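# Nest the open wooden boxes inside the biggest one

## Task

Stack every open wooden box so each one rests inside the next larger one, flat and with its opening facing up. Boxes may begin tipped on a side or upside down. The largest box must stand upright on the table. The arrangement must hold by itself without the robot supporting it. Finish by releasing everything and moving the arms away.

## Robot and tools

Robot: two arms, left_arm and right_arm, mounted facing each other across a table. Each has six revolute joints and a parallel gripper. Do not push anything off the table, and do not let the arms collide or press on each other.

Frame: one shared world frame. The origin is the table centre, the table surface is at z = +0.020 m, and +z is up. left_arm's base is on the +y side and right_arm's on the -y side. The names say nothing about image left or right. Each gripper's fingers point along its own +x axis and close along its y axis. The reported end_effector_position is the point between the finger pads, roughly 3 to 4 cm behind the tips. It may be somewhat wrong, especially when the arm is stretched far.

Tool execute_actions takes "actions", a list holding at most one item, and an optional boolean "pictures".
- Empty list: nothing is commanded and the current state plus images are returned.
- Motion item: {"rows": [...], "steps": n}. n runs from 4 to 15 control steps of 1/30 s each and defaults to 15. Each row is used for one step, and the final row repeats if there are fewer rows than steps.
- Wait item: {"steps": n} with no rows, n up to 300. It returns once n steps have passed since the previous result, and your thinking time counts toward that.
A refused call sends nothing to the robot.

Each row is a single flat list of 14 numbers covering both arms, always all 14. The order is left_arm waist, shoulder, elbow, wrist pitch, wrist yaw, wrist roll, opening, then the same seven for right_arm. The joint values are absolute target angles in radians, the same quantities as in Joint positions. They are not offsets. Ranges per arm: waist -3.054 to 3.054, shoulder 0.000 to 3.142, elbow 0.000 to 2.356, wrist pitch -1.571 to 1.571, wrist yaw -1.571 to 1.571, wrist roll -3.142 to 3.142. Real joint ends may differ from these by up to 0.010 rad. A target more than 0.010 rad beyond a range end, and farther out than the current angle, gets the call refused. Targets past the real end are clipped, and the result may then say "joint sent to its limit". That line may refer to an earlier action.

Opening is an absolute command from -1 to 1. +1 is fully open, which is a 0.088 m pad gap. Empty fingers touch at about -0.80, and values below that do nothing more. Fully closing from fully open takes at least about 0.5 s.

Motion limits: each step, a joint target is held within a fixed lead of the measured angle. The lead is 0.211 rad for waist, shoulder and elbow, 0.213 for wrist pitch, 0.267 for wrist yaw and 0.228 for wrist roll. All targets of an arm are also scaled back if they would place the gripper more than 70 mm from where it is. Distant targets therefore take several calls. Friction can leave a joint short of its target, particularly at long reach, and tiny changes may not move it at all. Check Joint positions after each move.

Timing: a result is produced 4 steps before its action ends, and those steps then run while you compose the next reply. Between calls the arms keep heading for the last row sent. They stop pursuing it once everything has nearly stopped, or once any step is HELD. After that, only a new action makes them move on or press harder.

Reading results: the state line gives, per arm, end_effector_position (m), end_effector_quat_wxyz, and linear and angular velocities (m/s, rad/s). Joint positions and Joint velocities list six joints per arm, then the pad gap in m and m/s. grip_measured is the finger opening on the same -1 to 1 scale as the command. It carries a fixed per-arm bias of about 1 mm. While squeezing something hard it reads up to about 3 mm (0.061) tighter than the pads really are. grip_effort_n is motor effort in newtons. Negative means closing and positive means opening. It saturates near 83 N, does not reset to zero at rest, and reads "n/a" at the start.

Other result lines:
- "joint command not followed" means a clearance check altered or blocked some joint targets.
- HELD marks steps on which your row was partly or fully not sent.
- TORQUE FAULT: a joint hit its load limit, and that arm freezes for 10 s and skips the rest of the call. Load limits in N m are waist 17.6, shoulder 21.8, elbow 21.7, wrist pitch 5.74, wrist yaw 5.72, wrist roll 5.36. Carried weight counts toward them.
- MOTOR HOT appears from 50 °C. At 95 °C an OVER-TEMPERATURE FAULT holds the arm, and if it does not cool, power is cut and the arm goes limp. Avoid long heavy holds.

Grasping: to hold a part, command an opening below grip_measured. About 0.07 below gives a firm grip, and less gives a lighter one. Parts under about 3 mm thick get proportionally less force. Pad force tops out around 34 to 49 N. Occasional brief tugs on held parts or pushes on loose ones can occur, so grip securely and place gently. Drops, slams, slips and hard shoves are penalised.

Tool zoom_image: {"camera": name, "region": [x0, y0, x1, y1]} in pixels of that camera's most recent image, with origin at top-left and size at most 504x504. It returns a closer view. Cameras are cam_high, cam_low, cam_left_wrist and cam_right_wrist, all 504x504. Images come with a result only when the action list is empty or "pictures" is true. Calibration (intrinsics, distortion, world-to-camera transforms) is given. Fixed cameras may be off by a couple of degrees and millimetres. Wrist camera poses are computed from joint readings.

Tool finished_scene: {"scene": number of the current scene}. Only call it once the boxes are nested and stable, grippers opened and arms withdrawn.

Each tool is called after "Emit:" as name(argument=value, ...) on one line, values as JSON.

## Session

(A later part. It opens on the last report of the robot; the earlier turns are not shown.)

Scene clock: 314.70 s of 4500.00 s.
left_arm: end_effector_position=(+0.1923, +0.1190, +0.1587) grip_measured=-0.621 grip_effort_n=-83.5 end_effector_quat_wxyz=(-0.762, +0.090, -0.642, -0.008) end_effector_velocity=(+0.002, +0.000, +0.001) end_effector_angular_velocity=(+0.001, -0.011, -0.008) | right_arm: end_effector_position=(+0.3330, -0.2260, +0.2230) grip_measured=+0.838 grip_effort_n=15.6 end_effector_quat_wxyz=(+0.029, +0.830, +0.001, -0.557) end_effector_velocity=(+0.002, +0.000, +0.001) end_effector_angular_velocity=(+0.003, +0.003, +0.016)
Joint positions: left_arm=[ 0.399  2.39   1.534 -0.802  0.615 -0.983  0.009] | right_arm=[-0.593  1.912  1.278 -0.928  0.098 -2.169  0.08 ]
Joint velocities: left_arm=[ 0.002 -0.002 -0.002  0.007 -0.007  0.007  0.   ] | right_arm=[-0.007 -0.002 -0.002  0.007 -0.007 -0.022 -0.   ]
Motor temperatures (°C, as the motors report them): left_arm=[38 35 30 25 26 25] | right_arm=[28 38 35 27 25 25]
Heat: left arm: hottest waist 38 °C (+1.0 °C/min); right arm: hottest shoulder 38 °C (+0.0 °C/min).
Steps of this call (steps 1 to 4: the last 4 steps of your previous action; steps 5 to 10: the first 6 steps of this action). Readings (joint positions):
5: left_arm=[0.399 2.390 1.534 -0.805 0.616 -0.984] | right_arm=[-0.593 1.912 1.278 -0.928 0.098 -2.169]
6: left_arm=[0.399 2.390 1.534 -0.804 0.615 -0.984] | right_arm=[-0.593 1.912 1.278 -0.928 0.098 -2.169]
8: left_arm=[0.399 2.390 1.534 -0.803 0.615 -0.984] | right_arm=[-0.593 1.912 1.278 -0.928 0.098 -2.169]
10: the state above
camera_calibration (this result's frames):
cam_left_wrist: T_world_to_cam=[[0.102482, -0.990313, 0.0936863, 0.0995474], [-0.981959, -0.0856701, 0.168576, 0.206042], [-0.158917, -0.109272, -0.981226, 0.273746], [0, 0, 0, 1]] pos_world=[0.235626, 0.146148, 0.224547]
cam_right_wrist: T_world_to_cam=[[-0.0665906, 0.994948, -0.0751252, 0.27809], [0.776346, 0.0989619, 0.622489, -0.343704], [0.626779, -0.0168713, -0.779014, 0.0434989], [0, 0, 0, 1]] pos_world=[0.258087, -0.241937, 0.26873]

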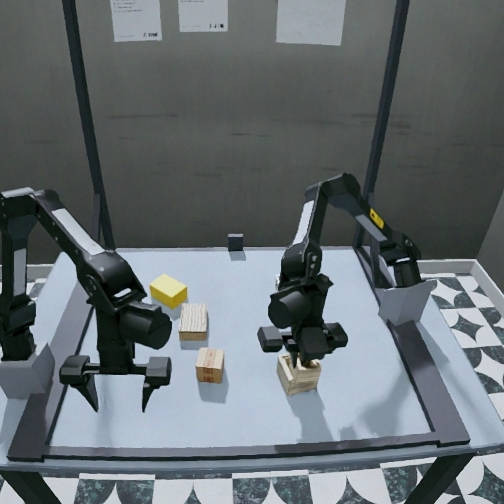

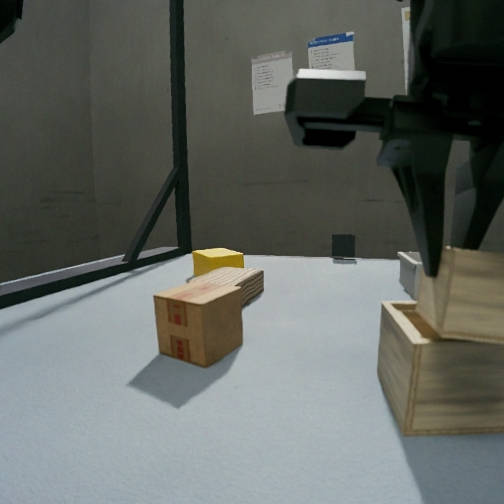

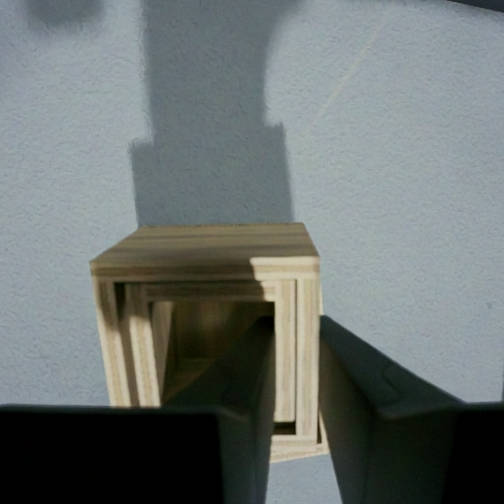

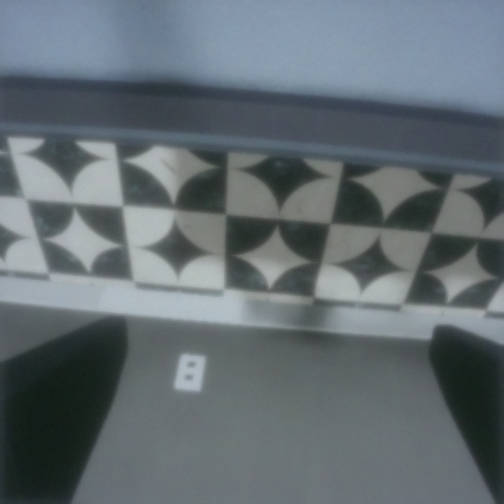

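Emit:
execute_actions(actions=[{"rows":[[0.40,2.28,1.43,-0.80,0.67,-1.02,-0.75,-0.593,1.912,1.278,-0.928,0.098,-2.169,0.84]],"steps":15}])

Emit:
execute_actions(actions=[{"rows":[[0.40,2.28,1.43,-0.80,0.67,-1.02,-0.75,-0.593,1.912,1.278,-0.928,0.098,-2.169,0.84]],"steps":10}], pictures=true)

Scene clock: 315.27 s of 4500.00 s.
left_arm: end_effector_position=(+0.1655, +0.1229, +0.1664) grip_measured=-0.621 grip_effort_n=-83.5 end_effector_quat_wxyz=(-0.747, +0.110, -0.655, -0.006) end_effector_velocity=(-0.013, +0.010, -0.008) end_effector_angular_velocity=(+0.008, +0.046, +0.037) | right_arm: end_effector_position=(+0.3330, -0.2260, +0.2230) grip_measured=+0.838 grip_effort_n=15.1 end_effector_quat_wxyz=(+0.029, +0.830, +0.001, -0.557) end_effector_velocity=(-0.002, -0.002, -0.001) end_effector_angular_velocity=(+0.004, +0.023, +0.002)
Joint positions: left_arm=[ 0.397  2.297  1.442 -0.802  0.663 -1.015  0.009] | right_arm=[-0.593  1.912  1.278 -0.928  0.098 -2.169  0.08 ]
Joint velocities: left_arm=[-0.007 -0.022 -0.056 -0.007  0.022 -0.022 -0.   ] | right_arm=[-0.007 -0.002 -0.002 -0.007 -0.022 -0.007 -0.   ]
Motor temperatures (°C, as the motors report them): left_arm=[38 36 30 25 26 25] | right_arm=[28 38 35 27 25 25]
Heat: left arm: hottest waist 38 °C (+1.0 °C/min); right arm: hottest shoulder 38 °C (+0.0 °C/min).
Steps of this call (steps 1 to 4: the last 4 steps of your previous action; steps 5 to 6: the robot went on to your last target; steps 7 to 17: the first 11 steps of this action). Readings (joint positions):
7: left_arm=[0.399 2.383 1.527 -0.796 0.616 -0.985] | right_arm=[-0.593 1.912 1.278 -0.928 0.098 -2.169]
8: left_arm=[0.399 2.370 1.507 -0.792 0.625 -0.990] | right_arm=[-0.593 1.912 1.278 -0.928 0.098 -2.169]
10: left_arm=[0.398 2.339 1.472 -0.805 0.643 -1.002] | right_arm=[-0.593 1.912 1.278 -0.928 0.098 -2.169]
14: left_arm=[0.397 2.305 1.449 -0.802 0.659 -1.012] | right_arm=[-0.593 1.912 1.278 -0.928 0.098 -2.169]
17: the state above

Scene clock: 315.60 s of 4500.00 s.
left_arm: end_effector_position=(+0.1646, +0.1246, +0.1650) grip_measured=-0.621 grip_effort_n=-83.5 end_effector_quat_wxyz=(-0.745, +0.111, -0.657, -0.009) end_effector_velocity=(-0.002, +0.003, -0.002) end_effector_angular_velocity=(+0.013, +0.002, -0.000) | right_arm: end_effector_position=(+0.3330, -0.2260, +0.2230) grip_measured=+0.838 grip_effort_n=14.7 end_effector_quat_wxyz=(+0.029, +0.830, +0.001, -0.557) end_effector_velocity=(-0.003, -0.004, -0.001) end_effector_angular_velocity=(-0.011, +0.018, -0.013)
Joint positions: left_arm=[ 0.397  2.296  1.435 -0.802  0.666 -1.017  0.009] | right_arm=[-0.593  1.912  1.278 -0.928  0.098 -2.169  0.08 ]
Joint velocities: left_arm=[-0.002 -0.002 -0.007 -0.007 -0.007  0.007 -0.   ] | right_arm=[-0.002 -0.002 -0.002 -0.022 -0.007  0.007  0.   ]
Motor temperatures (°C, as the motors report them): left_arm=[38 36 30 25 26 25] | right_arm=[28 38 35 27 25 25]
Heat: left arm: hottest waist 38 °C (+1.0 °C/min); right arm: hottest shoulder 38 °C (+0.0 °C/min).
Steps of this call (steps 1 to 4: the last 4 steps of your previous action; steps 5 to 10: the first 6 steps of this action). Readings (joint positions):
5: left_arm=[0.397 2.297 1.436 -0.802 0.665 -1.017] | right_arm=[-0.593 1.912 1.278 -0.928 0.098 -2.169]
6: left_arm=[0.397 2.297 1.435 -0.802 0.666 -1.017] | right_arm=[-0.593 1.912 1.278 -0.928 0.098 -2.169]
8: left_arm=[0.397 2.297 1.435 -0.802 0.666 -1.017] | right_arm=[-0.593 1.912 1.278 -0.928 0.098 -2.169]
10: the state above
camera_calibration (this result's frames):
cam_left_wrist: T_world_to_cam=[[0.132106, -0.983614, 0.122686, 0.0968323], [-0.970996, -0.10353, 0.215517, 0.170893], [-0.199283, -0.147599, -0.968762, 0.285492], [0, 0, 0, 1]] pos_world=[0.210038, 0.155076, 0.227864]
cam_right_wrist: T_world_to_cam=[[-0.0665906, 0.994948, -0.0751252, 0.27809], [0.776346, 0.0989619, 0.622489, -0.343704], [0.626779, -0.0168713, -0.779014, 0.0434989], [0, 0, 0, 1]] pos_world=[0.258087, -0.241937, 0.26873]

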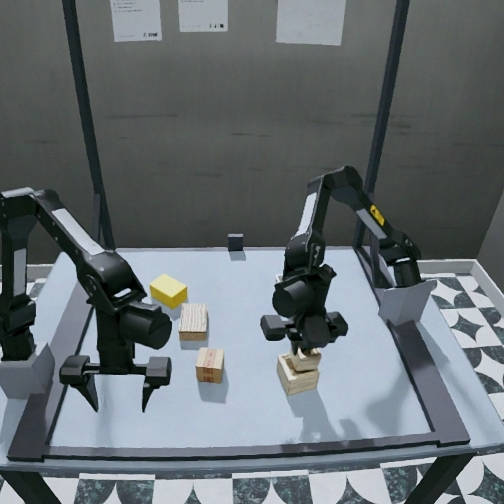

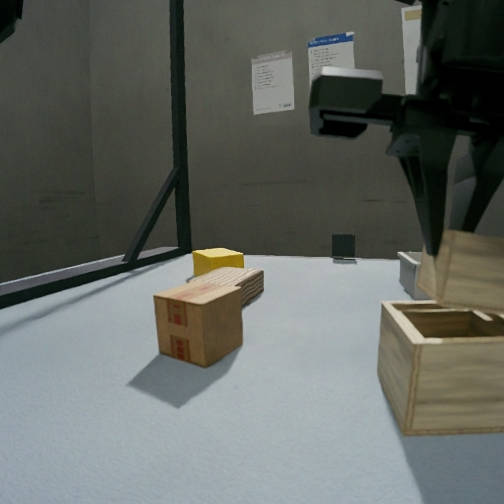

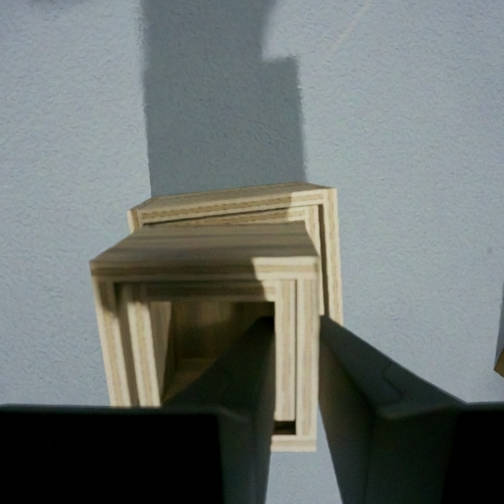

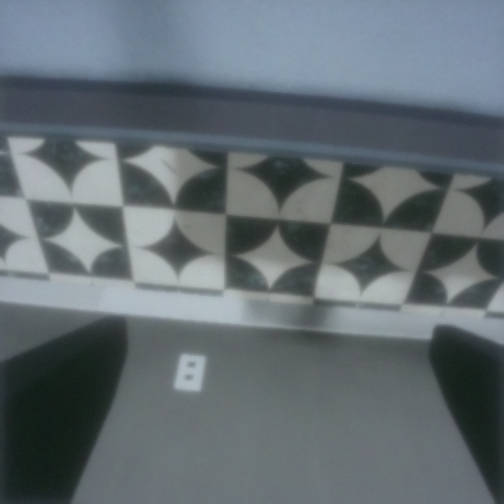

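Emit:
execute_actions(actions=[{"rows":[[0.375,2.28,1.42,-0.80,0.69,-1.13,-0.75,-0.593,1.912,1.278,-0.928,0.098,-2.169,0.84]],"steps":15}], pictures=true)

Scene clock: 316.57 s of 4500.00 s.
left_arm: end_effector_position=(+0.1553, +0.1213, +0.1566) grip_measured=-0.621 grip_effort_n=-83.5 end_effector_quat_wxyz=(-0.731, +0.141, -0.666, -0.040) end_effector_velocity=(+0.001, +0.001, -0.002) end_effector_angular_velocity=(-0.001, +0.000, +0.048) | right_arm: end_effector_position=(+0.3330, -0.2260, +0.2230) grip_measured=+0.838 grip_effort_n=14.7 end_effector_quat_wxyz=(+0.029, +0.830, +0.001, -0.557) end_effector_velocity=(+0.001, +0.000, -0.001) end_effector_angular_velocity=(-0.005, -0.007, +0.008)
Joint positions: left_arm=[ 0.372  2.295  1.426 -0.8    0.685 -1.121  0.009] | right_arm=[-0.593  1.912  1.278 -0.928  0.098 -2.169  0.08 ]
Joint velocities: left_arm=[-0.002  0.002 -0.002  0.007 -0.007 -0.051 -0.   ] | right_arm=[ 0.002  0.002 -0.002  0.007  0.007 -0.007 -0.   ]
Motor temperatures (°C, as the motors report them): left_arm=[38 36 30 25 26 25] | right_arm=[28 38 35 27 25 25]
Heat: left arm: hottest waist 38 °C (+1.0 °C/min); right arm: hottest shoulder 38 °C (+0.0 °C/min).
Steps of this call (steps 1 to 4: the last 4 steps of your previous action; steps 5 to 15: the robot went on to your last target; steps 16 to 18: nothing new was sent; steps 19 to 29: the first 11 steps of this action). Readings (joint positions):
19: left_arm=[0.397 2.296 1.434 -0.801 0.668 -1.031] | right_arm=[-0.593 1.912 1.278 -0.928 0.098 -2.169]
20: left_arm=[0.395 2.296 1.433 -0.800 0.672 -1.055] | right_arm=[-0.593 1.912 1.278 -0.928 0.098 -2.169]
22: left_arm=[0.387 2.295 1.429 -0.800 0.679 -1.086] | right_arm=[-0.593 1.912 1.278 -0.928 0.098 -2.169]
26: left_arm=[0.373 2.295 1.426 -0.800 0.684 -1.113] | right_arm=[-0.593 1.912 1.278 -0.928 0.098 -2.169]
29: the state above
camera_calibration (this result's frames):
cam_left_wrist: T_world_to_cam=[[0.219196, -0.968071, 0.121618, 0.0806305], [-0.949915, -0.183286, 0.253117, 0.163859], [-0.222745, -0.171009, -0.959761, 0.280107], [0, 0, 0, 1]] pos_world=[0.200371, 0.15599, 0.217554]
cam_right_wrist: T_world_to_cam=[[-0.0665906, 0.994948, -0.0751252, 0.27809], [0.776346, 0.0989619, 0.622489, -0.343704], [0.626779, -0.0168713, -0.779014, 0.0434989], [0, 0, 0, 1]] pos_world=[0.258087, -0.241937, 0.26873]

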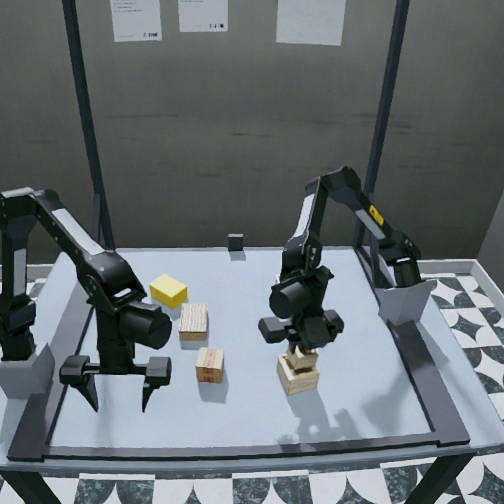

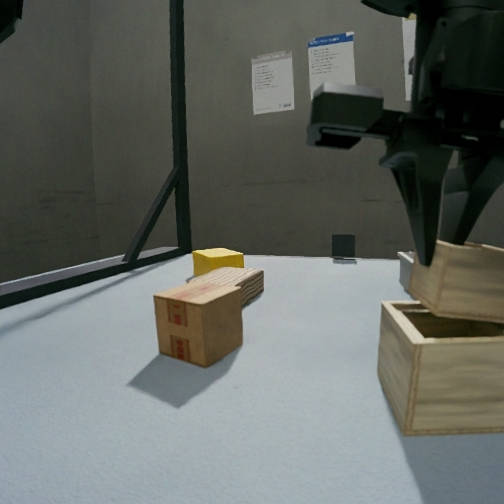

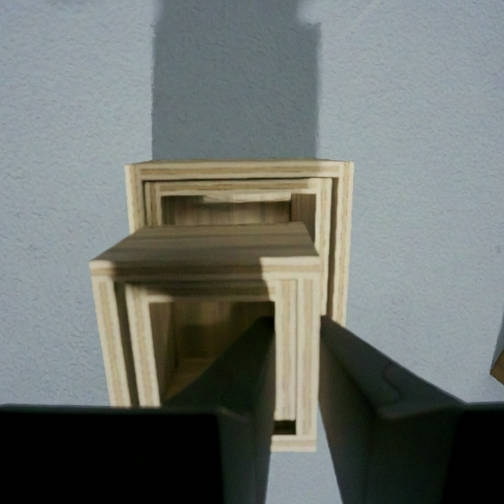

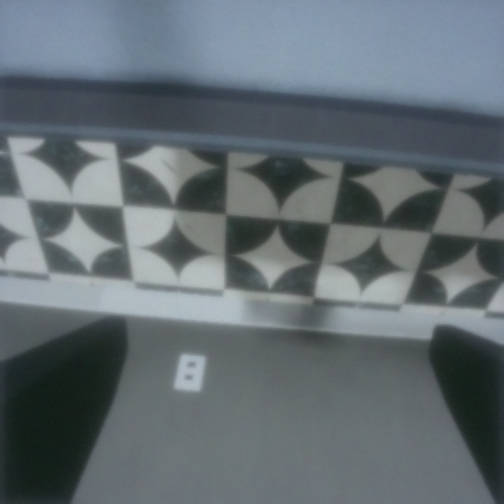

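Emit:
execute_actions(actions=[{"rows":[[0.37,2.31,1.42,-0.755,0.69,-1.13,-0.75,-0.593,1.912,1.278,-0.928,0.098,-2.169,0.84]],"steps":15}], pictures=true)

Scene clock: 317.13 s of 4500.00 s.
left_arm: end_effector_position=(+0.1594, +0.1161, +0.1557) grip_measured=-0.621 grip_effort_n=-83.5 end_effector_quat_wxyz=(-0.736, +0.141, -0.661, -0.026) end_effector_velocity=(+0.004, +0.002, -0.005) end_effector_angular_velocity=(+0.009, +0.000, +0.011) | right_arm: end_effector_position=(+0.3330, -0.2260, +0.2230) grip_measured=+0.838 grip_effort_n=14.7 end_effector_quat_wxyz=(+0.029, +0.830, +0.001, -0.557) end_effector_velocity=(-0.005, -0.003, -0.002) end_effector_angular_velocity=(-0.015, +0.031, +0.016)
Joint positions: left_arm=[ 0.369  2.299  1.424 -0.76   0.687 -1.127  0.009] | right_arm=[-0.593  1.912  1.278 -0.928  0.098 -2.169  0.08 ]
Joint velocities: left_arm=[-0.002  0.017  0.002  0.007 -0.007 -0.007 -0.   ] | right_arm=[-0.002 -0.002 -0.002 -0.022 -0.022 -0.022  0.   ]
Motor temperatures (°C, as the motors report them): left_arm=[38 36 30 25 26 25] | right_arm=[28 38 35 27 25 25]
Heat: left arm: hottest waist 38 °C (+1.0 °C/min); right arm: hottest shoulder 38 °C (+0.0 °C/min).
Steps of this call (steps 1 to 4: the last 4 steps of your previous action; steps 5 to 6: the robot went on to your last target; steps 7 to 17: the first 11 steps of this action). Readings (joint positions):
7: left_arm=[0.372 2.295 1.425 -0.798 0.686 -1.126] | right_arm=[-0.593 1.912 1.278 -0.928 0.098 -2.169]
8: left_arm=[0.372 2.295 1.424 -0.788 0.686 -1.126] | right_arm=[-0.593 1.912 1.278 -0.928 0.098 -2.169]
10: left_arm=[0.371 2.296 1.424 -0.773 0.686 -1.126] | right_arm=[-0.593 1.912 1.278 -0.928 0.098 -2.169]
14: left_arm=[0.369 2.296 1.424 -0.763 0.687 -1.127] | right_arm=[-0.593 1.912 1.278 -0.928 0.098 -2.169]
17: the state above
camera_calibration (this result's frames):
cam_left_wrist: T_world_to_cam=[[0.198228, -0.969692, 0.14284, 0.0750435], [-0.957726, -0.160627, 0.238661, 0.167922], [-0.208484, -0.184111, -0.96054, 0.278628], [0, 0, 0, 1]] pos_world=[0.204037, 0.15104, 0.216838]
cam_right_wrist: T_world_to_cam=[[-0.0665906, 0.994948, -0.0751252, 0.27809], [0.776346, 0.0989619, 0.622489, -0.343704], [0.626779, -0.0168713, -0.779014, 0.0434989], [0, 0, 0, 1]] pos_world=[0.258087, -0.241937, 0.26873]

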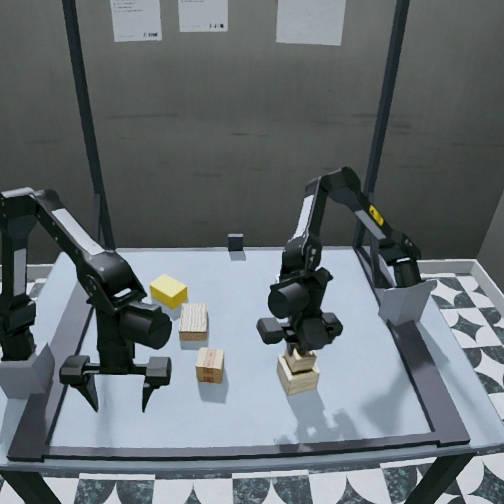

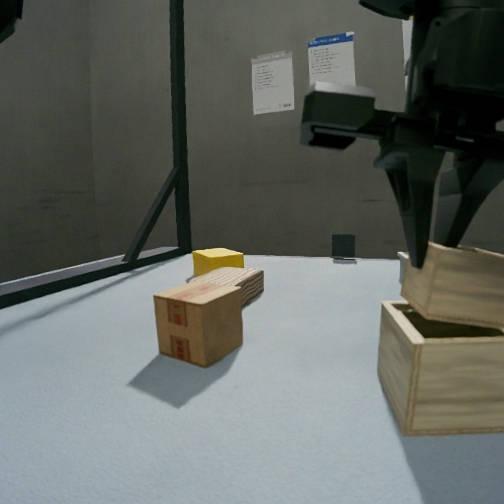

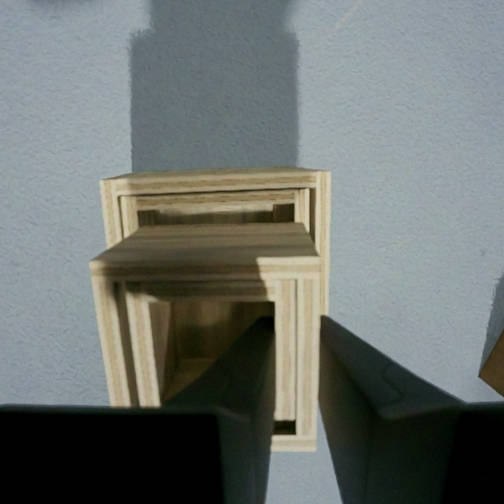

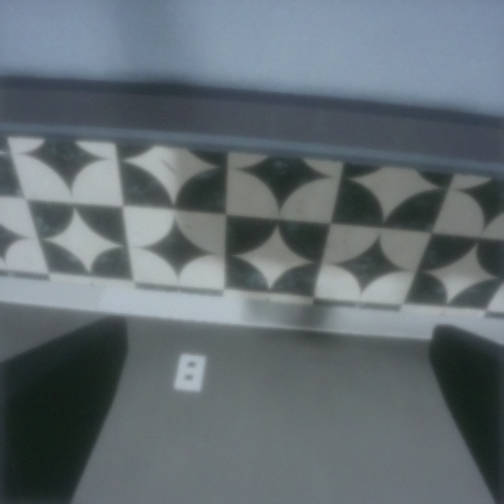

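Emit:
execute_actions(actions=[{"rows":[[0.353,2.30,1.375,-0.69,0.69,-1.14,-0.75,-0.593,1.912,1.278,-0.928,0.098,-2.169,0.84]],"steps":15}], pictures=true)

Scene clock: 317.63 s of 4500.00 s.
left_arm: end_effector_position=(+0.1620, +0.1172, +0.1496) grip_measured=-0.621 grip_effort_n=-83.5 end_effector_quat_wxyz=(-0.738, +0.144, -0.659, -0.017) end_effector_velocity=(-0.000, +0.004, -0.000) end_effector_angular_velocity=(+0.012, -0.017, +0.008) | right_arm: end_effector_position=(+0.3330, -0.2260, +0.2230) grip_measured=+0.838 grip_effort_n=14.7 end_effector_quat_wxyz=(+0.029, +0.830, +0.001, -0.557) end_effector_velocity=(-0.001, +0.002, -0.000) end_effector_angular_velocity=(+0.006, +0.003, +0.012)
Joint positions: left_arm=[ 0.365  2.298  1.39  -0.7    0.691 -1.137  0.009] | right_arm=[-0.593  1.912  1.278 -0.928  0.098 -2.169  0.08 ]
Joint velocities: left_arm=[-0.002 -0.012 -0.017  0.007 -0.022 -0.007 -0.   ] | right_arm=[ 0.002 -0.002 -0.002  0.007 -0.007 -0.007 -0.   ]
Motor temperatures (°C, as the motors report them): left_arm=[38 36 30 25 26 25] | right_arm=[28 38 35 27 25 25]
Heat: left arm: hottest waist 38 °C (+1.0 °C/min); right arm: hottest shoulder 38 °C (+0.0 °C/min).
Steps of this call (steps 1 to 4: the last 4 steps of your previous action; steps 5 to 15: the first 11 steps of this action). Readings (joint positions):
5: left_arm=[0.368 2.300 1.420 -0.751 0.687 -1.129] | right_arm=[-0.593 1.912 1.278 -0.928 0.098 -2.169]
6: left_arm=[0.367 2.300 1.412 -0.734 0.687 -1.130] | right_arm=[-0.593 1.912 1.278 -0.928 0.098 -2.169]
8: left_arm=[0.364 2.300 1.401 -0.715 0.688 -1.134] | right_arm=[-0.593 1.912 1.278 -0.928 0.098 -2.169]
12: left_arm=[0.365 2.299 1.392 -0.704 0.691 -1.137] | right_arm=[-0.593 1.912 1.278 -0.928 0.098 -2.169]
15: the state above
camera_calibration (this result's frames):
cam_left_wrist: T_world_to_cam=[[0.187914, -0.969119, 0.159674, 0.0755374], [-0.961285, -0.14811, 0.232365, 0.17206], [-0.20154, -0.197157, -0.959433, 0.273723], [0, 0, 0, 1]] pos_world=[0.206371, 0.152655, 0.210576]
cam_right_wrist: T_world_to_cam=[[-0.0665906, 0.994948, -0.0751252, 0.27809], [0.776346, 0.0989619, 0.622489, -0.343704], [0.626779, -0.0168713, -0.779014, 0.0434989], [0, 0, 0, 1]] pos_world=[0.258087, -0.241937, 0.26873]

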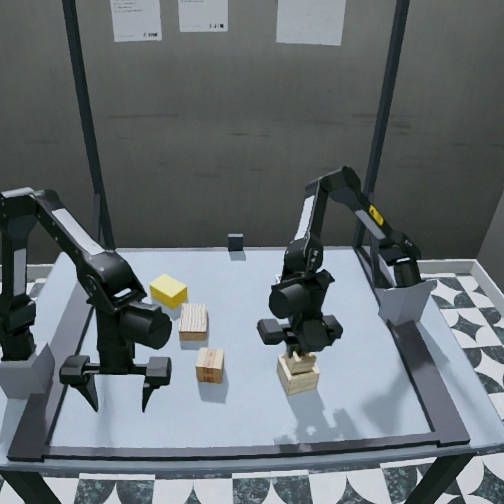

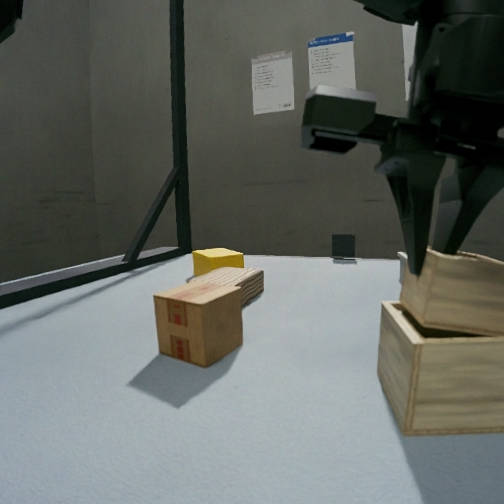

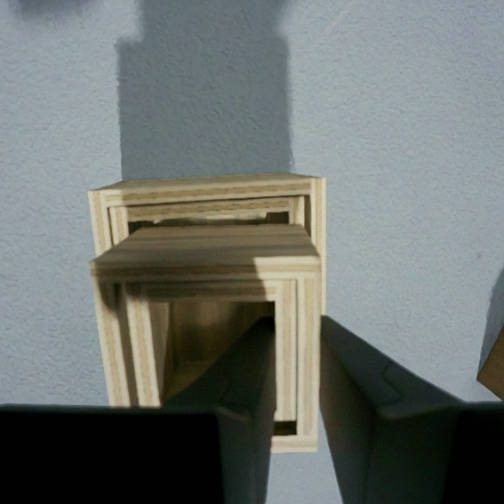

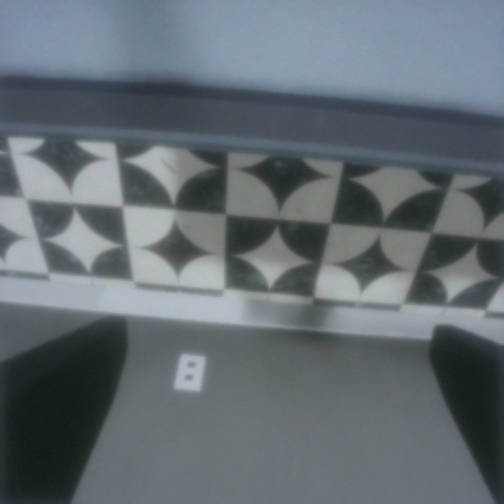

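Emit:
execute_actions(actions=[{"rows":[[0.365,2.28,1.385,-0.74,0.69,-1.17,-0.75,-0.593,1.912,1.278,-0.928,0.098,-2.169,0.84]],"steps":15}], pictures=true)

Scene clock: 318.13 s of 4500.00 s.
left_arm: end_effector_position=(+0.1577, +0.1216, +0.1507) grip_measured=-0.621 grip_effort_n=-83.5 end_effector_quat_wxyz=(-0.732, +0.156, -0.662, -0.039) end_effector_velocity=(-0.003, +0.006, -0.000) end_effector_angular_velocity=(+0.029, +0.006, +0.044) | right_arm: end_effector_position=(+0.3330, -0.2260, +0.2230) grip_measured=+0.838 grip_effort_n=15.1 end_effector_quat_wxyz=(+0.029, +0.830, +0.001, -0.557) end_effector_velocity=(-0.003, -0.001, -0.001) end_effector_angular_velocity=(-0.006, +0.010, +0.009)
Joint positions: left_arm=[ 0.368  2.291  1.388 -0.734  0.691 -1.165  0.009] | right_arm=[-0.593  1.912  1.278 -0.928  0.098 -2.169  0.08 ]
Joint velocities: left_arm=[-0.002 -0.007 -0.002 -0.037 -0.022 -0.022 -0.   ] | right_arm=[ 0.002 -0.002 -0.002 -0.007 -0.007 -0.007 -0.   ]
Motor temperatures (°C, as the motors report them): left_arm=[38 36 30 25 26 25] | right_arm=[28 38 35 27 25 25]
Heat: left arm: hottest waist 38 °C (+1.0 °C/min); right arm: hottest shoulder 38 °C (+0.0 °C/min).
Steps of this call (steps 1 to 4: the last 4 steps of your previous action; steps 5 to 15: the first 11 steps of this action). Readings (joint positions):
5: left_arm=[0.366 2.295 1.388 -0.699 0.691 -1.141] | right_arm=[-0.593 1.912 1.278 -0.928 0.098 -2.169]
6: left_arm=[0.367 2.294 1.388 -0.704 0.691 -1.147] | right_arm=[-0.593 1.912 1.278 -0.928 0.098 -2.169]
8: left_arm=[0.368 2.291 1.388 -0.718 0.691 -1.156] | right_arm=[-0.593 1.912 1.278 -0.928 0.098 -2.169]
12: left_arm=[0.368 2.291 1.388 -0.731 0.691 -1.163] | right_arm=[-0.593 1.912 1.278 -0.928 0.098 -2.169]
15: the state above
camera_calibration (this result's frames):
cam_left_wrist: T_world_to_cam=[[0.236518, -0.960606, 0.14593, 0.0737513], [-0.948278, -0.195487, 0.250108, 0.169412], [-0.211728, -0.197537, -0.957157, 0.276121], [0, 0, 0, 1]] pos_world=[0.201668, 0.158508, 0.211158]
cam_right_wrist: T_world_to_cam=[[-0.0665906, 0.994948, -0.0751252, 0.27809], [0.776346, 0.0989619, 0.622489, -0.343704], [0.626779, -0.0168713, -0.779014, 0.0434989], [0, 0, 0, 1]] pos_world=[0.258087, -0.241937, 0.26873]

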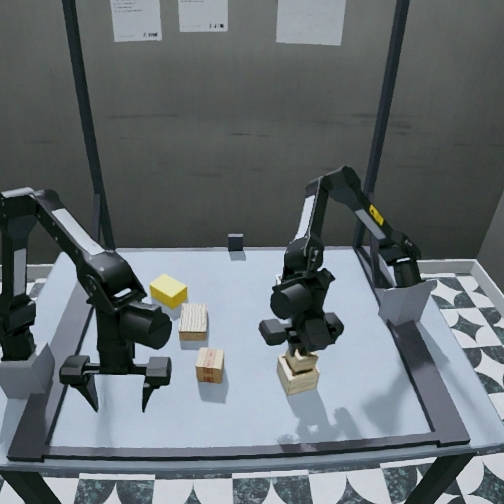

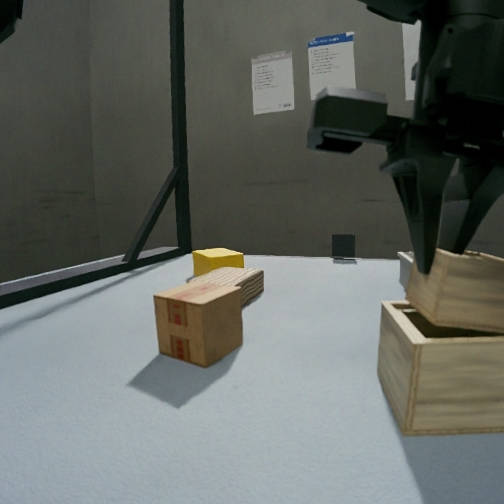

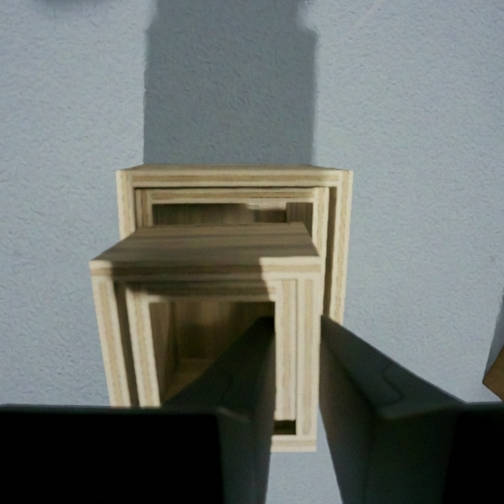

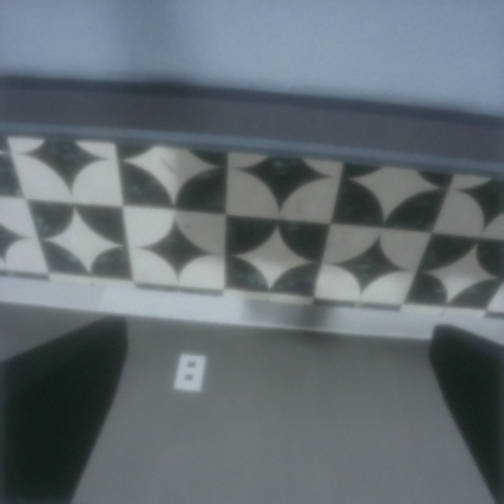

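Emit:
execute_actions(actions=[{"rows":[[0.34,2.30,1.385,-0.725,0.69,-1.17,-0.75,-0.593,1.912,1.278,-0.928,0.098,-2.169,0.84]],"steps":15}], pictures=true)

Scene clock: 318.63 s of 4500.00 s.
left_arm: end_effector_position=(+0.1571, +0.1208, +0.1493) grip_measured=-0.621 grip_effort_n=-83.5 end_effector_quat_wxyz=(-0.734, +0.152, -0.661, -0.039) end_effector_velocity=(-0.000, -0.001, -0.002) end_effector_angular_velocity=(-0.005, +0.006, +0.002) | right_arm: end_effector_position=(+0.3330, -0.2260, +0.2230) grip_measured=+0.838 grip_effort_n=15.1 end_effector_quat_wxyz=(+0.029, +0.830, +0.001, -0.557) end_effector_velocity=(-0.001, -0.002, -0.000) end_effector_angular_velocity=(+0.001, +0.010, -0.010)
Joint positions: left_arm=[ 0.362  2.291  1.388 -0.731  0.685 -1.166  0.009] | right_arm=[-0.593  1.912  1.278 -0.928  0.098 -2.169  0.08 ]
Joint velocities: left_arm=[-0.002  0.002 -0.002  0.007  0.007 -0.007  0.   ] | right_arm=[-0.002 -0.002 -0.002 -0.007 -0.007  0.007  0.   ]
Motor temperatures (°C, as the motors report them): left_arm=[38 36 30 25 26 25] | right_arm=[28 38 35 27 25 25]
Heat: left arm: hottest waist 38 °C (+1.0 °C/min); right arm: hottest shoulder 38 °C (+0.0 °C/min).
Steps of this call (steps 1 to 4: the last 4 steps of your previous action; steps 5 to 15: the first 11 steps of this action). Readings (joint positions):
5: left_arm=[0.368 2.291 1.388 -0.736 0.691 -1.166] | right_arm=[-0.593 1.912 1.278 -0.928 0.098 -2.169]
6: left_arm=[0.366 2.291 1.388 -0.734 0.690 -1.166] | right_arm=[-0.593 1.912 1.278 -0.928 0.098 -2.169]
8: left_arm=[0.363 2.291 1.388 -0.732 0.686 -1.166] | right_arm=[-0.593 1.912 1.278 -0.928 0.098 -2.169]
12: left_arm=[0.362 2.291 1.388 -0.731 0.685 -1.166] | right_arm=[-0.593 1.912 1.278 -0.928 0.098 -2.169]
15: the state above
camera_calibration (this result's frames):
cam_left_wrist: T_world_to_cam=[[0.231829, -0.96242, 0.141433, 0.0749879], [-0.950277, -0.192988, 0.244397, 0.169911], [-0.207918, -0.191058, -0.959305, 0.273461], [0, 0, 0, 1]] pos_world=[0.200936, 0.157208, 0.210201]
cam_right_wrist: T_world_to_cam=[[-0.0665906, 0.994948, -0.0751252, 0.27809], [0.776346, 0.0989619, 0.622489, -0.343704], [0.626779, -0.0168713, -0.779014, 0.0434989], [0, 0, 0, 1]] pos_world=[0.258087, -0.241937, 0.26873]

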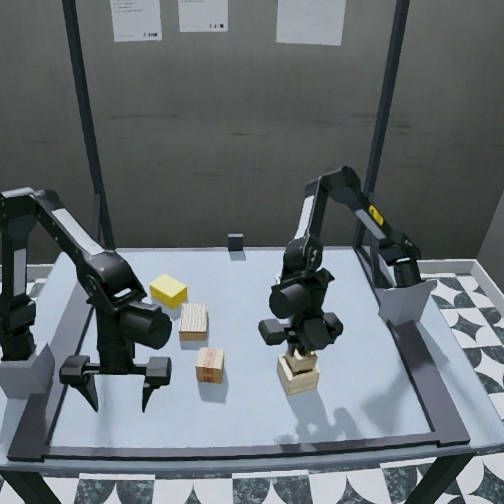

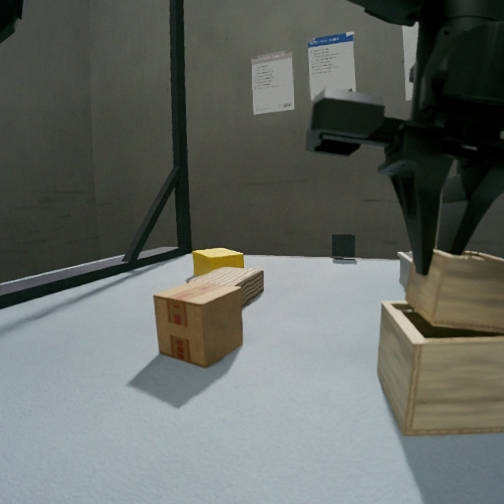

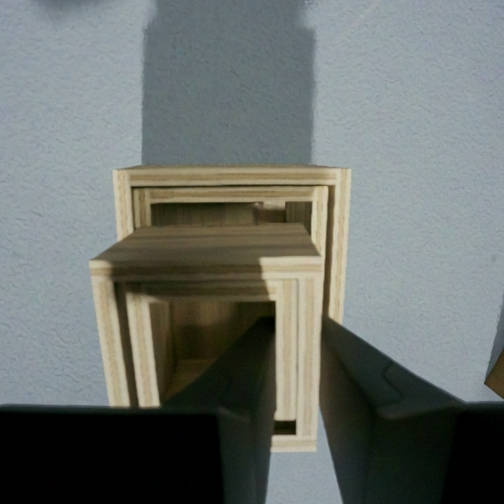

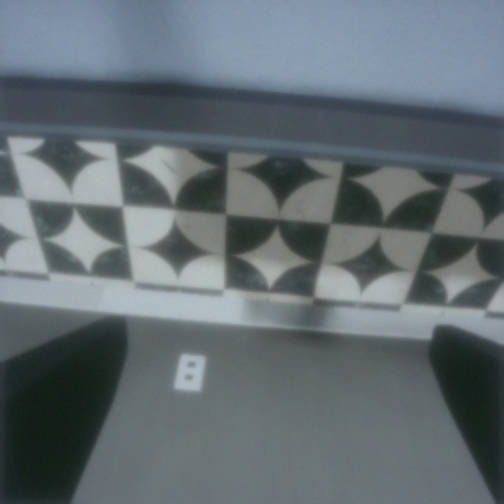

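Emit:
execute_actions(actions=[{"rows":[[0.375,2.31,1.415,-0.725,0.69,-1.17,-0.75,-0.593,1.912,1.278,-0.928,0.098,-2.169,0.84]],"steps":12}])

Emit:
execute_actions(actions=[{"rows":[[0.35,2.32,1.405,-0.71,0.69,-1.17,-0.75,-0.593,1.912,1.278,-0.928,0.098,-2.169,0.84]],"steps":15}], pictures=true)

Scene clock: 319.10 s of 4500.00 s.
left_arm: end_effector_position=(+0.1606, +0.1171, +0.1521) grip_measured=-0.621 grip_effort_n=-83.5 end_effector_quat_wxyz=(-0.736, +0.155, -0.659, -0.033) end_effector_velocity=(+0.006, -0.001, +0.001) end_effector_angular_velocity=(+0.000, -0.005, +0.016) | right_arm: end_effector_position=(+0.3330, -0.2260, +0.2230) grip_measured=+0.838 grip_effort_n=14.7 end_effector_quat_wxyz=(+0.029, +0.830, +0.001, -0.557) end_effector_velocity=(-0.004, +0.002, -0.000) end_effector_angular_velocity=(+0.005, +0.020, +0.012)
Joint positions: left_arm=[ 0.366  2.297  1.403 -0.727  0.687 -1.167  0.009] | right_arm=[-0.593  1.912  1.278 -0.928  0.098 -2.169  0.08 ]
Joint velocities: left_arm=[ 0.007  0.017  0.022 -0.007 -0.007 -0.007 -0.   ] | right_arm=[ 0.002 -0.002  0.002 -0.007 -0.022 -0.007 -0.   ]
Motor temperatures (°C, as the motors report them): left_arm=[38 36 30 25 26 25] | right_arm=[28 38 35 27 25 25]
Heat: left arm: hottest waist 38 °C (+1.0 °C/min); right arm: hottest shoulder 38 °C (+0.0 °C/min).
Steps of this call (steps 1 to 4: the last 4 steps of your previous action; steps 5 to 6: the robot went on to your last target; steps 7 to 14: the first 8 steps of this action). Readings (joint positions):
7: left_arm=[0.362 2.291 1.389 -0.731 0.685 -1.166] | right_arm=[-0.593 1.912 1.278 -0.928 0.098 -2.169]
8: left_arm=[0.364 2.291 1.392 -0.731 0.686 -1.166] | right_arm=[-0.593 1.912 1.278 -0.928 0.098 -2.169]
10: left_arm=[0.365 2.293 1.398 -0.728 0.687 -1.167] | right_arm=[-0.593 1.912 1.278 -0.928 0.098 -2.169]
14: the state above

Scene clock: 319.60 s of 4500.00 s.
left_arm: end_effector_position=(+0.1620, +0.1160, +0.1507) grip_measured=-0.621 grip_effort_n=-83.5 end_effector_quat_wxyz=(-0.736, +0.154, -0.658, -0.031) end_effector_velocity=(-0.004, -0.000, -0.002) end_effector_angular_velocity=(+0.001, +0.015, +0.019) | right_arm: end_effector_position=(+0.3330, -0.2260, +0.2230) grip_measured=+0.838 grip_effort_n=15.6 end_effector_quat_wxyz=(+0.029, +0.830, +0.001, -0.557) end_effector_velocity=(-0.004, -0.004, -0.001) end_effector_angular_velocity=(-0.023, +0.018, +0.019)
Joint positions: left_arm=[ 0.364  2.302  1.405 -0.718  0.687 -1.167  0.009] | right_arm=[-0.593  1.912  1.278 -0.928  0.098 -2.169  0.08 ]
Joint velocities: left_arm=[-0.007 -0.002 -0.002 -0.007  0.007 -0.022 -0.   ] | right_arm=[ 0.002 -0.002 -0.002 -0.022 -0.007 -0.022 -0.   ]
Motor temperatures (°C, as the motors report them): left_arm=[38 36 30 25 26 25] | right_arm=[28 38 35 27 25 25]
Heat: left arm: hottest waist 38 °C (+1.0 °C/min); right arm: hottest shoulder 38 °C (+0.0 °C/min).
Steps of this call (steps 1 to 4: the last 4 steps of your previous action; steps 5 to 15: the first 11 steps of this action). Readings (joint positions):
5: left_arm=[0.368 2.300 1.405 -0.726 0.687 -1.167] | right_arm=[-0.593 1.912 1.278 -0.928 0.098 -2.169]
6: left_arm=[0.366 2.302 1.405 -0.724 0.687 -1.167] | right_arm=[-0.593 1.912 1.278 -0.928 0.098 -2.169]
8: left_arm=[0.365 2.302 1.405 -0.722 0.687 -1.167] | right_arm=[-0.593 1.912 1.278 -0.928 0.098 -2.169]
12: left_arm=[0.364 2.302 1.405 -0.719 0.687 -1.167] | right_arm=[-0.593 1.912 1.278 -0.928 0.098 -2.169]
15: the state above
camera_calibration (this result's frames):
cam_left_wrist: T_world_to_cam=[[0.221114, -0.962743, 0.155672, 0.0686861], [-0.954425, -0.18081, 0.237446, 0.173622], [-0.200452, -0.20108, -0.958846, 0.274749], [0, 0, 0, 1]] pos_world=[0.205596, 0.152766, 0.211524]
cam_right_wrist: T_world_to_cam=[[-0.0665906, 0.994948, -0.0751252, 0.27809], [0.776346, 0.0989619, 0.622489, -0.343704], [0.626779, -0.0168713, -0.779014, 0.0434989], [0, 0, 0, 1]] pos_world=[0.258087, -0.241937, 0.26873]

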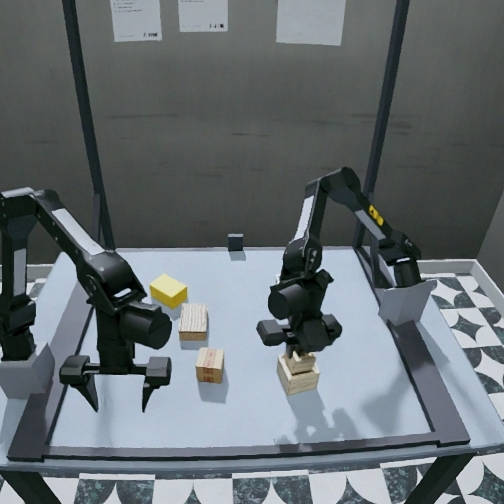

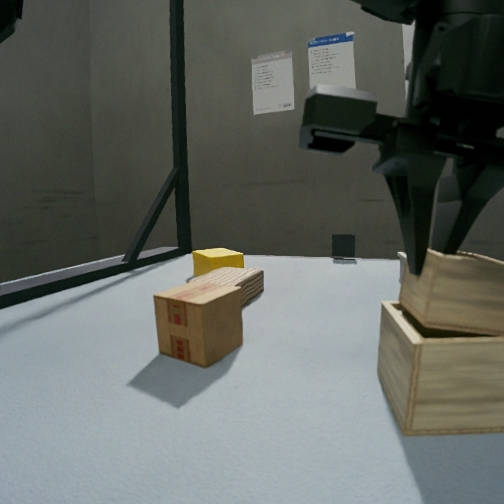

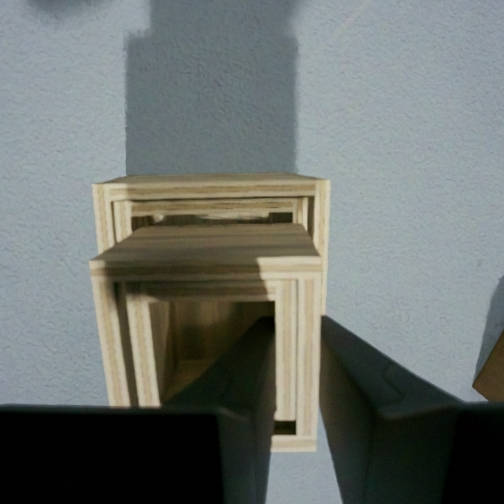

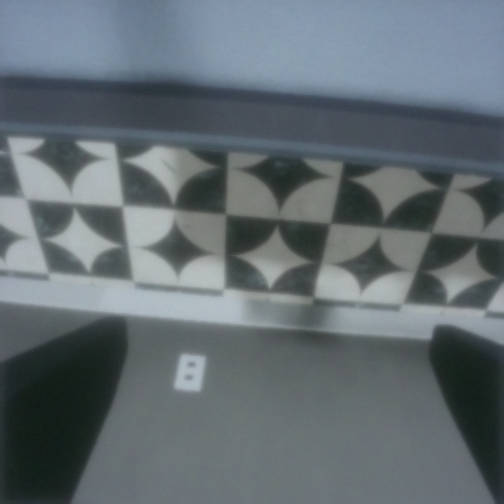

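Emit:
execute_actions(actions=[{"rows":[[0.35,2.32,1.405,-0.735,0.69,-1.17,-0.75,-0.593,1.912,1.278,-0.928,0.098,-2.169,0.84]],"steps":15}], pictures=true)

Emit:
zoom_image(camera="cam_low", region=[340, 200, 504, 400])

Scene clock: 320.53 s of 4500.00 s.
left_arm: end_effector_position=(+0.1609, +0.1167, +0.1505) grip_measured=-0.621 grip_effort_n=-83.5 end_effector_quat_wxyz=(-0.735, +0.153, -0.659, -0.034) end_effector_velocity=(-0.000, -0.001, +0.001) end_effector_angular_velocity=(+0.000, -0.001, +0.034) | right_arm: end_effector_position=(+0.3330, -0.2260, +0.2230) grip_measured=+0.838 grip_effort_n=15.1 end_effector_quat_wxyz=(+0.029, +0.830, +0.001, -0.557) end_effector_velocity=(-0.001, -0.002, -0.000) end_effector_angular_velocity=(-0.010, +0.011, +0.017)
Joint positions: left_arm=[ 0.363  2.302  1.407 -0.727  0.687 -1.167  0.009] | right_arm=[-0.593  1.912  1.278 -0.928  0.098 -2.169  0.08 ]
Joint velocities: left_arm=[-0.002 -0.002  0.007 -0.007 -0.007 -0.037 -0.   ] | right_arm=[-0.002 -0.002 -0.002 -0.007 -0.007 -0.022 -0.   ]
Motor temperatures (°C, as the motors report them): left_arm=[38 36 30 25 26 25] | right_arm=[28 38 35 27 25 25]
Heat: left arm: hottest waist 38 °C (+1.0 °C/min); right arm: hottest shoulder 38 °C (+0.0 °C/min).
Steps of this call (steps 1 to 4: the last 4 steps of your previous action; steps 5 to 15: the robot went on to your last target; steps 16 to 17: nothing new was sent; steps 18 to 28: the first 11 steps of this action). Readings (joint positions):
18: left_arm=[0.364 2.302 1.405 -0.718 0.687 -1.167] | right_arm=[-0.593 1.912 1.278 -0.928 0.098 -2.169]
19: left_arm=[0.364 2.302 1.405 -0.719 0.687 -1.167] | right_arm=[-0.593 1.912 1.278 -0.928 0.098 -2.169]
21: left_arm=[0.364 2.302 1.405 -0.723 0.687 -1.167] | right_arm=[-0.593 1.912 1.278 -0.928 0.098 -2.169]
25: left_arm=[0.363 2.302 1.406 -0.726 0.687 -1.167] | right_arm=[-0.593 1.912 1.278 -0.928 0.098 -2.169]
28: the state above
camera_calibration (this result's frames):
cam_left_wrist: T_world_to_cam=[[0.225865, -0.962488, 0.150337, 0.0696545], [-0.952556, -0.185891, 0.241001, 0.172503], [-0.204014, -0.197639, -0.95881, 0.274642], [0, 0, 0, 1]] pos_world=[0.204617, 0.153388, 0.211284]
cam_right_wrist: T_world_to_cam=[[-0.0665906, 0.994948, -0.0751252, 0.27809], [0.776346, 0.0989619, 0.622489, -0.343704], [0.626779, -0.0168713, -0.779014, 0.0434989], [0, 0, 0, 1]] pos_world=[0.258087, -0.241937, 0.26873]

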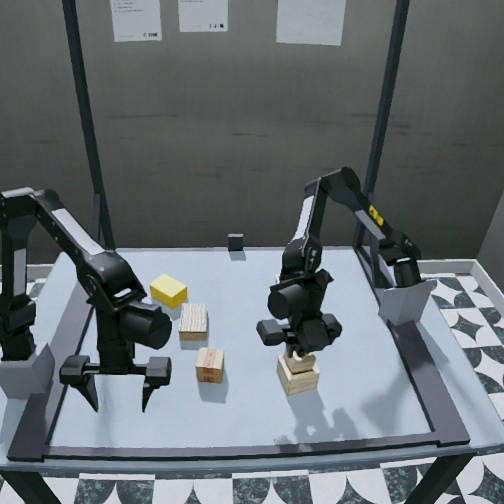

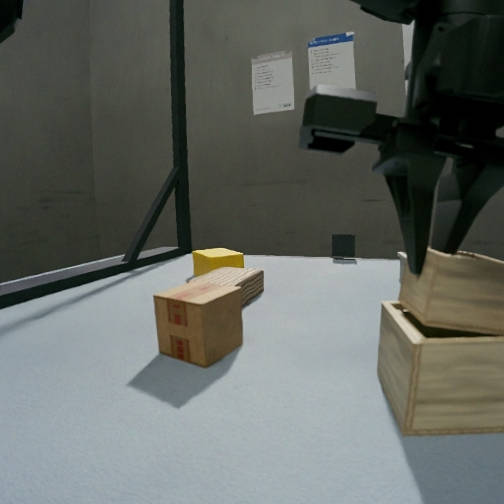

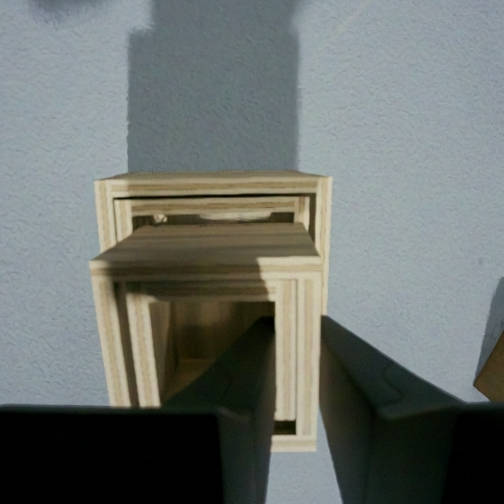

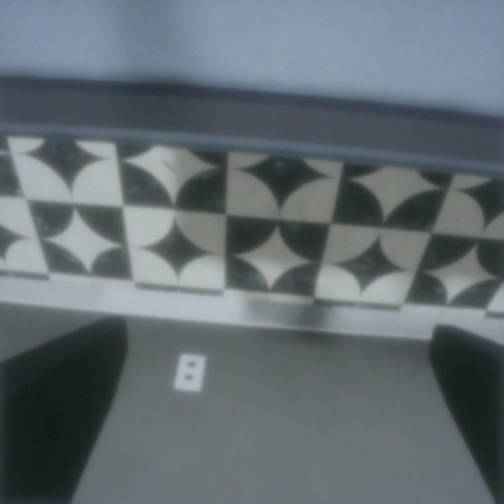

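Region (340, 200, 504, 400) of cam_low's 504x504 image, scaled by 2.520, with more detail than that image has; it fills the left 413 columns of this view, and the rest is white.

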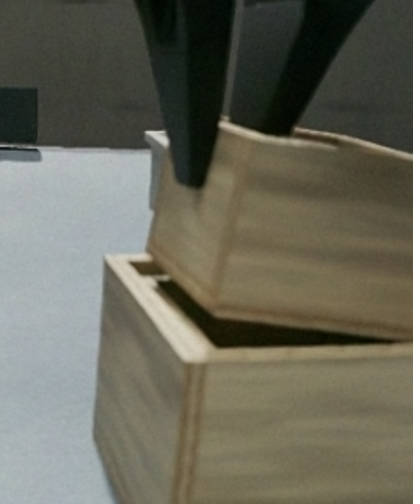

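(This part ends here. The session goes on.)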